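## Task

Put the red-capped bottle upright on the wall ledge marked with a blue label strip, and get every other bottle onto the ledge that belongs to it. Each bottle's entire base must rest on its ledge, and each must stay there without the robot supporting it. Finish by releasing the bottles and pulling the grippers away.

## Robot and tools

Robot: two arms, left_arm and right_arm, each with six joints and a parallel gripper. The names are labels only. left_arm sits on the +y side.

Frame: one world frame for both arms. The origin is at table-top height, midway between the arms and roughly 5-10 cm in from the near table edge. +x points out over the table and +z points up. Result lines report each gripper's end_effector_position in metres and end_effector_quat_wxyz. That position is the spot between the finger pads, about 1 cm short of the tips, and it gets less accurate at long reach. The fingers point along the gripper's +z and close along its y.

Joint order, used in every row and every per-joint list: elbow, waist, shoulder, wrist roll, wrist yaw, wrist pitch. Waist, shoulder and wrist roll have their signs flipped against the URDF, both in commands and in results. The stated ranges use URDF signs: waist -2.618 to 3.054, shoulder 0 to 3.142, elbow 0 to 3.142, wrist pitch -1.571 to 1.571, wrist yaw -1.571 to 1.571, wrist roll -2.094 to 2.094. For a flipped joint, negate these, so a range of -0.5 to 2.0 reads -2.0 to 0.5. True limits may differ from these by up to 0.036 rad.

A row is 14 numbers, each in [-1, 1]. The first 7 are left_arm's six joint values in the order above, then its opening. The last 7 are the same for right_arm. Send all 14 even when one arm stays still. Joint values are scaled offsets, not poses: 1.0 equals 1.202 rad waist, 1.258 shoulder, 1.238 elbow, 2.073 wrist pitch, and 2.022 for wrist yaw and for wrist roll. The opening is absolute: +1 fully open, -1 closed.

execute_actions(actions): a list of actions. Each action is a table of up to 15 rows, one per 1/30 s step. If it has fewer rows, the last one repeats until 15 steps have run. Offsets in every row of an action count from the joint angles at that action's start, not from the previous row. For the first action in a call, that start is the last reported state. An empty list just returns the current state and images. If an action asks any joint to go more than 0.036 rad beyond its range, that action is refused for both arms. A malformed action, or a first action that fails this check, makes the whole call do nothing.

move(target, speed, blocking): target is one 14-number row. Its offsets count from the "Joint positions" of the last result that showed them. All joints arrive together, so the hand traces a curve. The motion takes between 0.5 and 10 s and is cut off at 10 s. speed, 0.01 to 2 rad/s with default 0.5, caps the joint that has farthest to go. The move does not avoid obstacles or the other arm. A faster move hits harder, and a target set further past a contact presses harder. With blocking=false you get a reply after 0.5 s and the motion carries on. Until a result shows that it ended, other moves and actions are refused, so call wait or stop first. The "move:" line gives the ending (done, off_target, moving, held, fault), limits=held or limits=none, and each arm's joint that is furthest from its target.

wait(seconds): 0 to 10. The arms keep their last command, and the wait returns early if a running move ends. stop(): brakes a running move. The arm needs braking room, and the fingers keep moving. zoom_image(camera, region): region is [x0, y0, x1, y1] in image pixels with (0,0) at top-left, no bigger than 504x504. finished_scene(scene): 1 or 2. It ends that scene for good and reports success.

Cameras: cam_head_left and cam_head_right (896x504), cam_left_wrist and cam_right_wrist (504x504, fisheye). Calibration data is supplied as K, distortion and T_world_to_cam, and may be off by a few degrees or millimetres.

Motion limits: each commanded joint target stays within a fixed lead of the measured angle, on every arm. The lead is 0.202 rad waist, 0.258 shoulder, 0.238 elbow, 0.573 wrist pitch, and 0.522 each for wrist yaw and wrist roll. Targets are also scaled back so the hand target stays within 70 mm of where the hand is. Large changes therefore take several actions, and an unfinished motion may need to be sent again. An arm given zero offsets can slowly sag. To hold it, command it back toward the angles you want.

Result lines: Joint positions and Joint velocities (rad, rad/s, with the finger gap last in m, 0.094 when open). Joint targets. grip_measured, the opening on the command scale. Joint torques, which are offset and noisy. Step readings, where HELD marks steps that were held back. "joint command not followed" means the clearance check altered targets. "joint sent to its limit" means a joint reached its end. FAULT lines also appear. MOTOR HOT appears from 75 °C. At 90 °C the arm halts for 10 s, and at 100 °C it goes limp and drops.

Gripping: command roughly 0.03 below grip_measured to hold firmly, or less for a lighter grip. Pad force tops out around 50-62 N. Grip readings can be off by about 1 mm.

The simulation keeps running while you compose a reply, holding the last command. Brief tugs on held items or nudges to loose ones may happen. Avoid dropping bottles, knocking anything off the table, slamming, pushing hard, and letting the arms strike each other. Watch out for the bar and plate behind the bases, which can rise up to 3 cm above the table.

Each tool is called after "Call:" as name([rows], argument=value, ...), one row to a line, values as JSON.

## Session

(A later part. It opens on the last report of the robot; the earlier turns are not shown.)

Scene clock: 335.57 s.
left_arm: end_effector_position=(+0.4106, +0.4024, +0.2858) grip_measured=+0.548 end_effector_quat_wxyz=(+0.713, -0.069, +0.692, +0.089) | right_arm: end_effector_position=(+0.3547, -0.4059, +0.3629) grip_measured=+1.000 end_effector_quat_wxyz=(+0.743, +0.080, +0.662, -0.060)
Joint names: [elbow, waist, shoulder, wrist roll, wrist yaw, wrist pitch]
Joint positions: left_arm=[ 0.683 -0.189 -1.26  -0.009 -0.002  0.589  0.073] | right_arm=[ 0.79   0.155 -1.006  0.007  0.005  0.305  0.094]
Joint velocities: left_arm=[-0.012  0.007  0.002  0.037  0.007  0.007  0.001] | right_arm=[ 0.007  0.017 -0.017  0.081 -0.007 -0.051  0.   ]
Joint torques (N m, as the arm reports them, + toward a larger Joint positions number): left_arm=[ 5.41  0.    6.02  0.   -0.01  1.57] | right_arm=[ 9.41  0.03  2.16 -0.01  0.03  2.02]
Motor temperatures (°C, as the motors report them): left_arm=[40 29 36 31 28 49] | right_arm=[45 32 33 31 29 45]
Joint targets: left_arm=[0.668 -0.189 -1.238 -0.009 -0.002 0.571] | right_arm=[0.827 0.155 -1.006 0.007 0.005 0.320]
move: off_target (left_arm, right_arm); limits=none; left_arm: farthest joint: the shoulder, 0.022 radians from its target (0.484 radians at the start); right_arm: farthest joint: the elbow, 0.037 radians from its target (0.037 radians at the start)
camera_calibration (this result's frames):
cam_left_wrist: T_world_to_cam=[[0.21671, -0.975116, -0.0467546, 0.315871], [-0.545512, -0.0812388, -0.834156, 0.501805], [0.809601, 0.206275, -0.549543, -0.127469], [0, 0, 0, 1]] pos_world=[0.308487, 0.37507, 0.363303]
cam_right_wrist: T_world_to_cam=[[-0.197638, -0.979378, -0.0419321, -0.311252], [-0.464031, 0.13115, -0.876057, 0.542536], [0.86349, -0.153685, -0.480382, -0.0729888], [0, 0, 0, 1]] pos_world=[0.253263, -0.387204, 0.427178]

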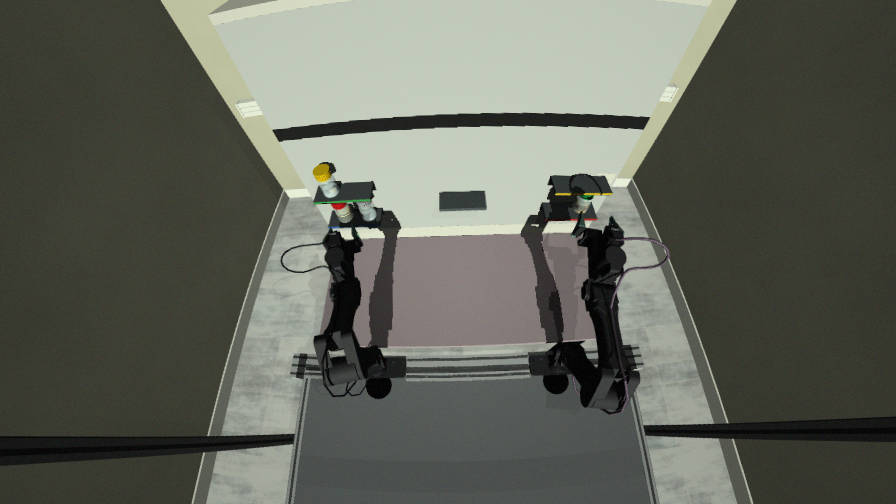

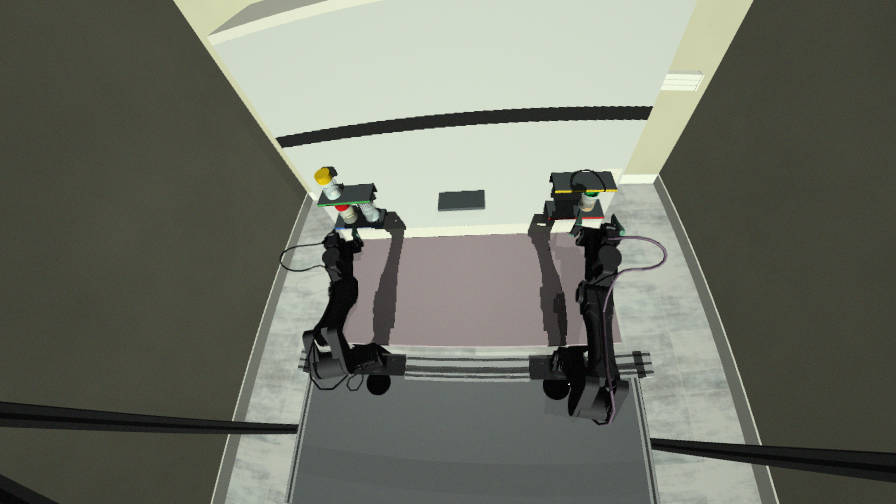

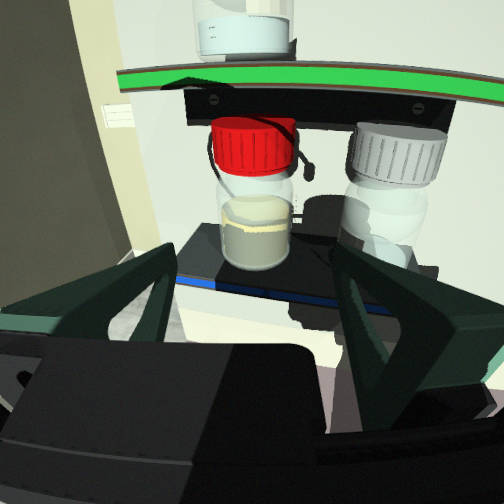

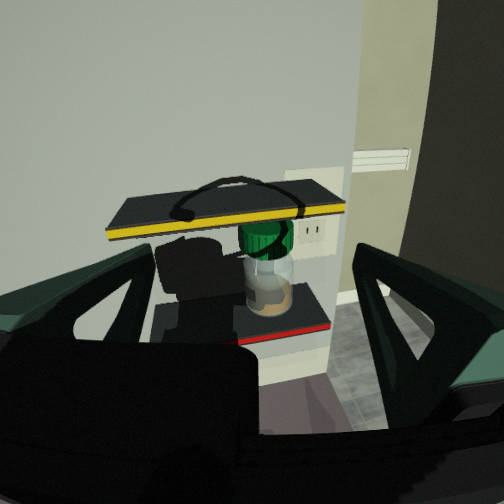

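Bottle is fully on the ledge. Back off a bit more, then finish.

Call:
move(target=[-0.09,0,0.2,0,0,-0.06,0.55, 0.03,0,0,0,0,0.008,1], speed=0.5)

Call:
finished_scene(scene=2)

Scene clock: 341.47 s.
left_arm: end_effector_position=(+0.3648, +0.3918, +0.3004) grip_measured=+0.548 end_effector_quat_wxyz=(+0.723, -0.068, +0.681, +0.090) | right_arm: end_effector_position=(+0.3548, -0.4059, +0.3622) grip_measured=+1.000 end_effector_quat_wxyz=(+0.742, +0.080, +0.663, -0.060)
Joint names: [elbow, waist, shoulder, wrist roll, wrist yaw, wrist pitch]
Joint positions: left_arm=[ 0.588 -0.189 -1.028 -0.009 -0.002  0.482  0.073] | right_arm=[ 0.79   0.155 -1.006  0.007  0.005  0.302  0.094]
Joint velocities: left_arm=[-0.007 -0.012 -0.002 -0.037 -0.007 -0.007 -0.001] | right_arm=[ 0.007  0.007  0.007 -0.037  0.022 -0.081  0.   ]
Joint torques (N m, as the arm reports them, + toward a larger Joint positions number): left_arm=[ 5.48  0.    4.06  0.   -0.01  1.57] | right_arm=[ 9.4  -0.01  2.18  0.    0.03  2.08]
Motor temperatures (°C, as the motors report them): left_arm=[40 29 35 31 28 48] | right_arm=[45 32 33 31 29 45]
Joint targets: left_arm=[0.571 -0.189 -1.009 -0.009 -0.002 0.464] | right_arm=[0.827 0.155 -1.006 0.007 0.005 0.322]
move: off_target (right_arm); limits=none; left_arm: farthest joint: the shoulder, 0.019 radians from its target (0.251 radians at the start); right_arm: farthest joint: the elbow, 0.037 radians from its target (0.037 radians at the start)
camera_calibration (this result's frames):
cam_left_wrist: T_world_to_cam=[[0.217636, -0.974905, -0.0468422, 0.315773], [-0.520475, -0.0753228, -0.850548, 0.481626], [0.825676, 0.20949, -0.523807, -0.0950699], [0, 0, 0, 1]] pos_world=[0.260448, 0.364043, 0.37464]
cam_right_wrist: T_world_to_cam=[[-0.197629, -0.979381, -0.041907, -0.311263], [-0.466669, 0.131592, -0.874588, 0.542498], [0.862069, -0.153287, -0.483053, -0.0717913], [0, 0, 0, 1]] pos_world=[0.253541, -0.387238, 0.426739]

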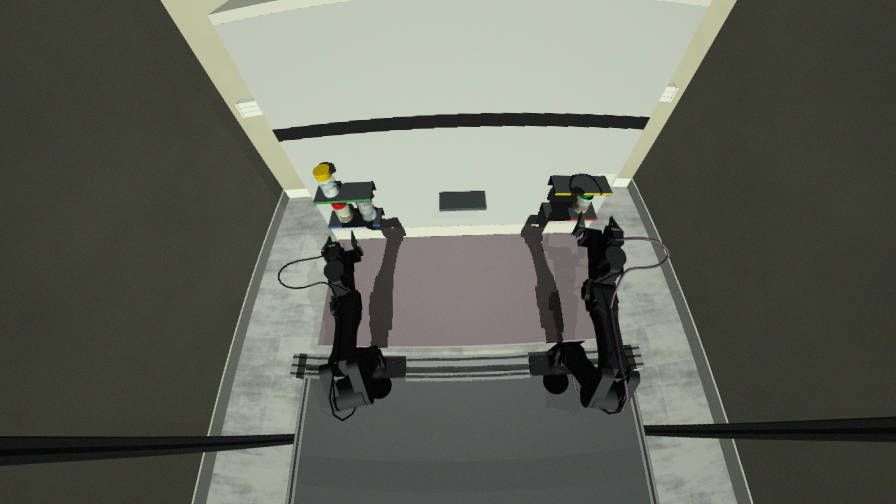

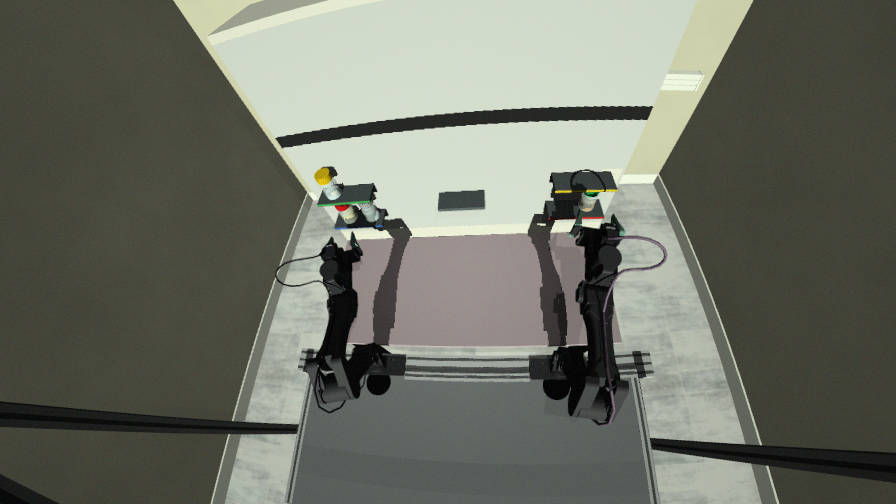

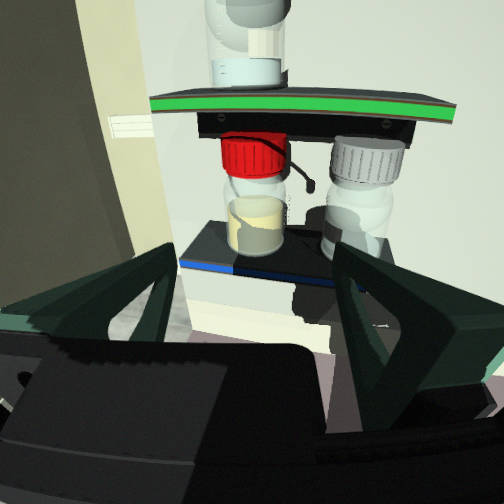

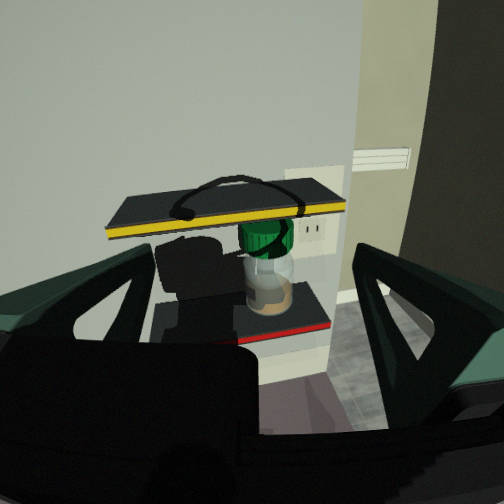

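The scene is finished: the task was done.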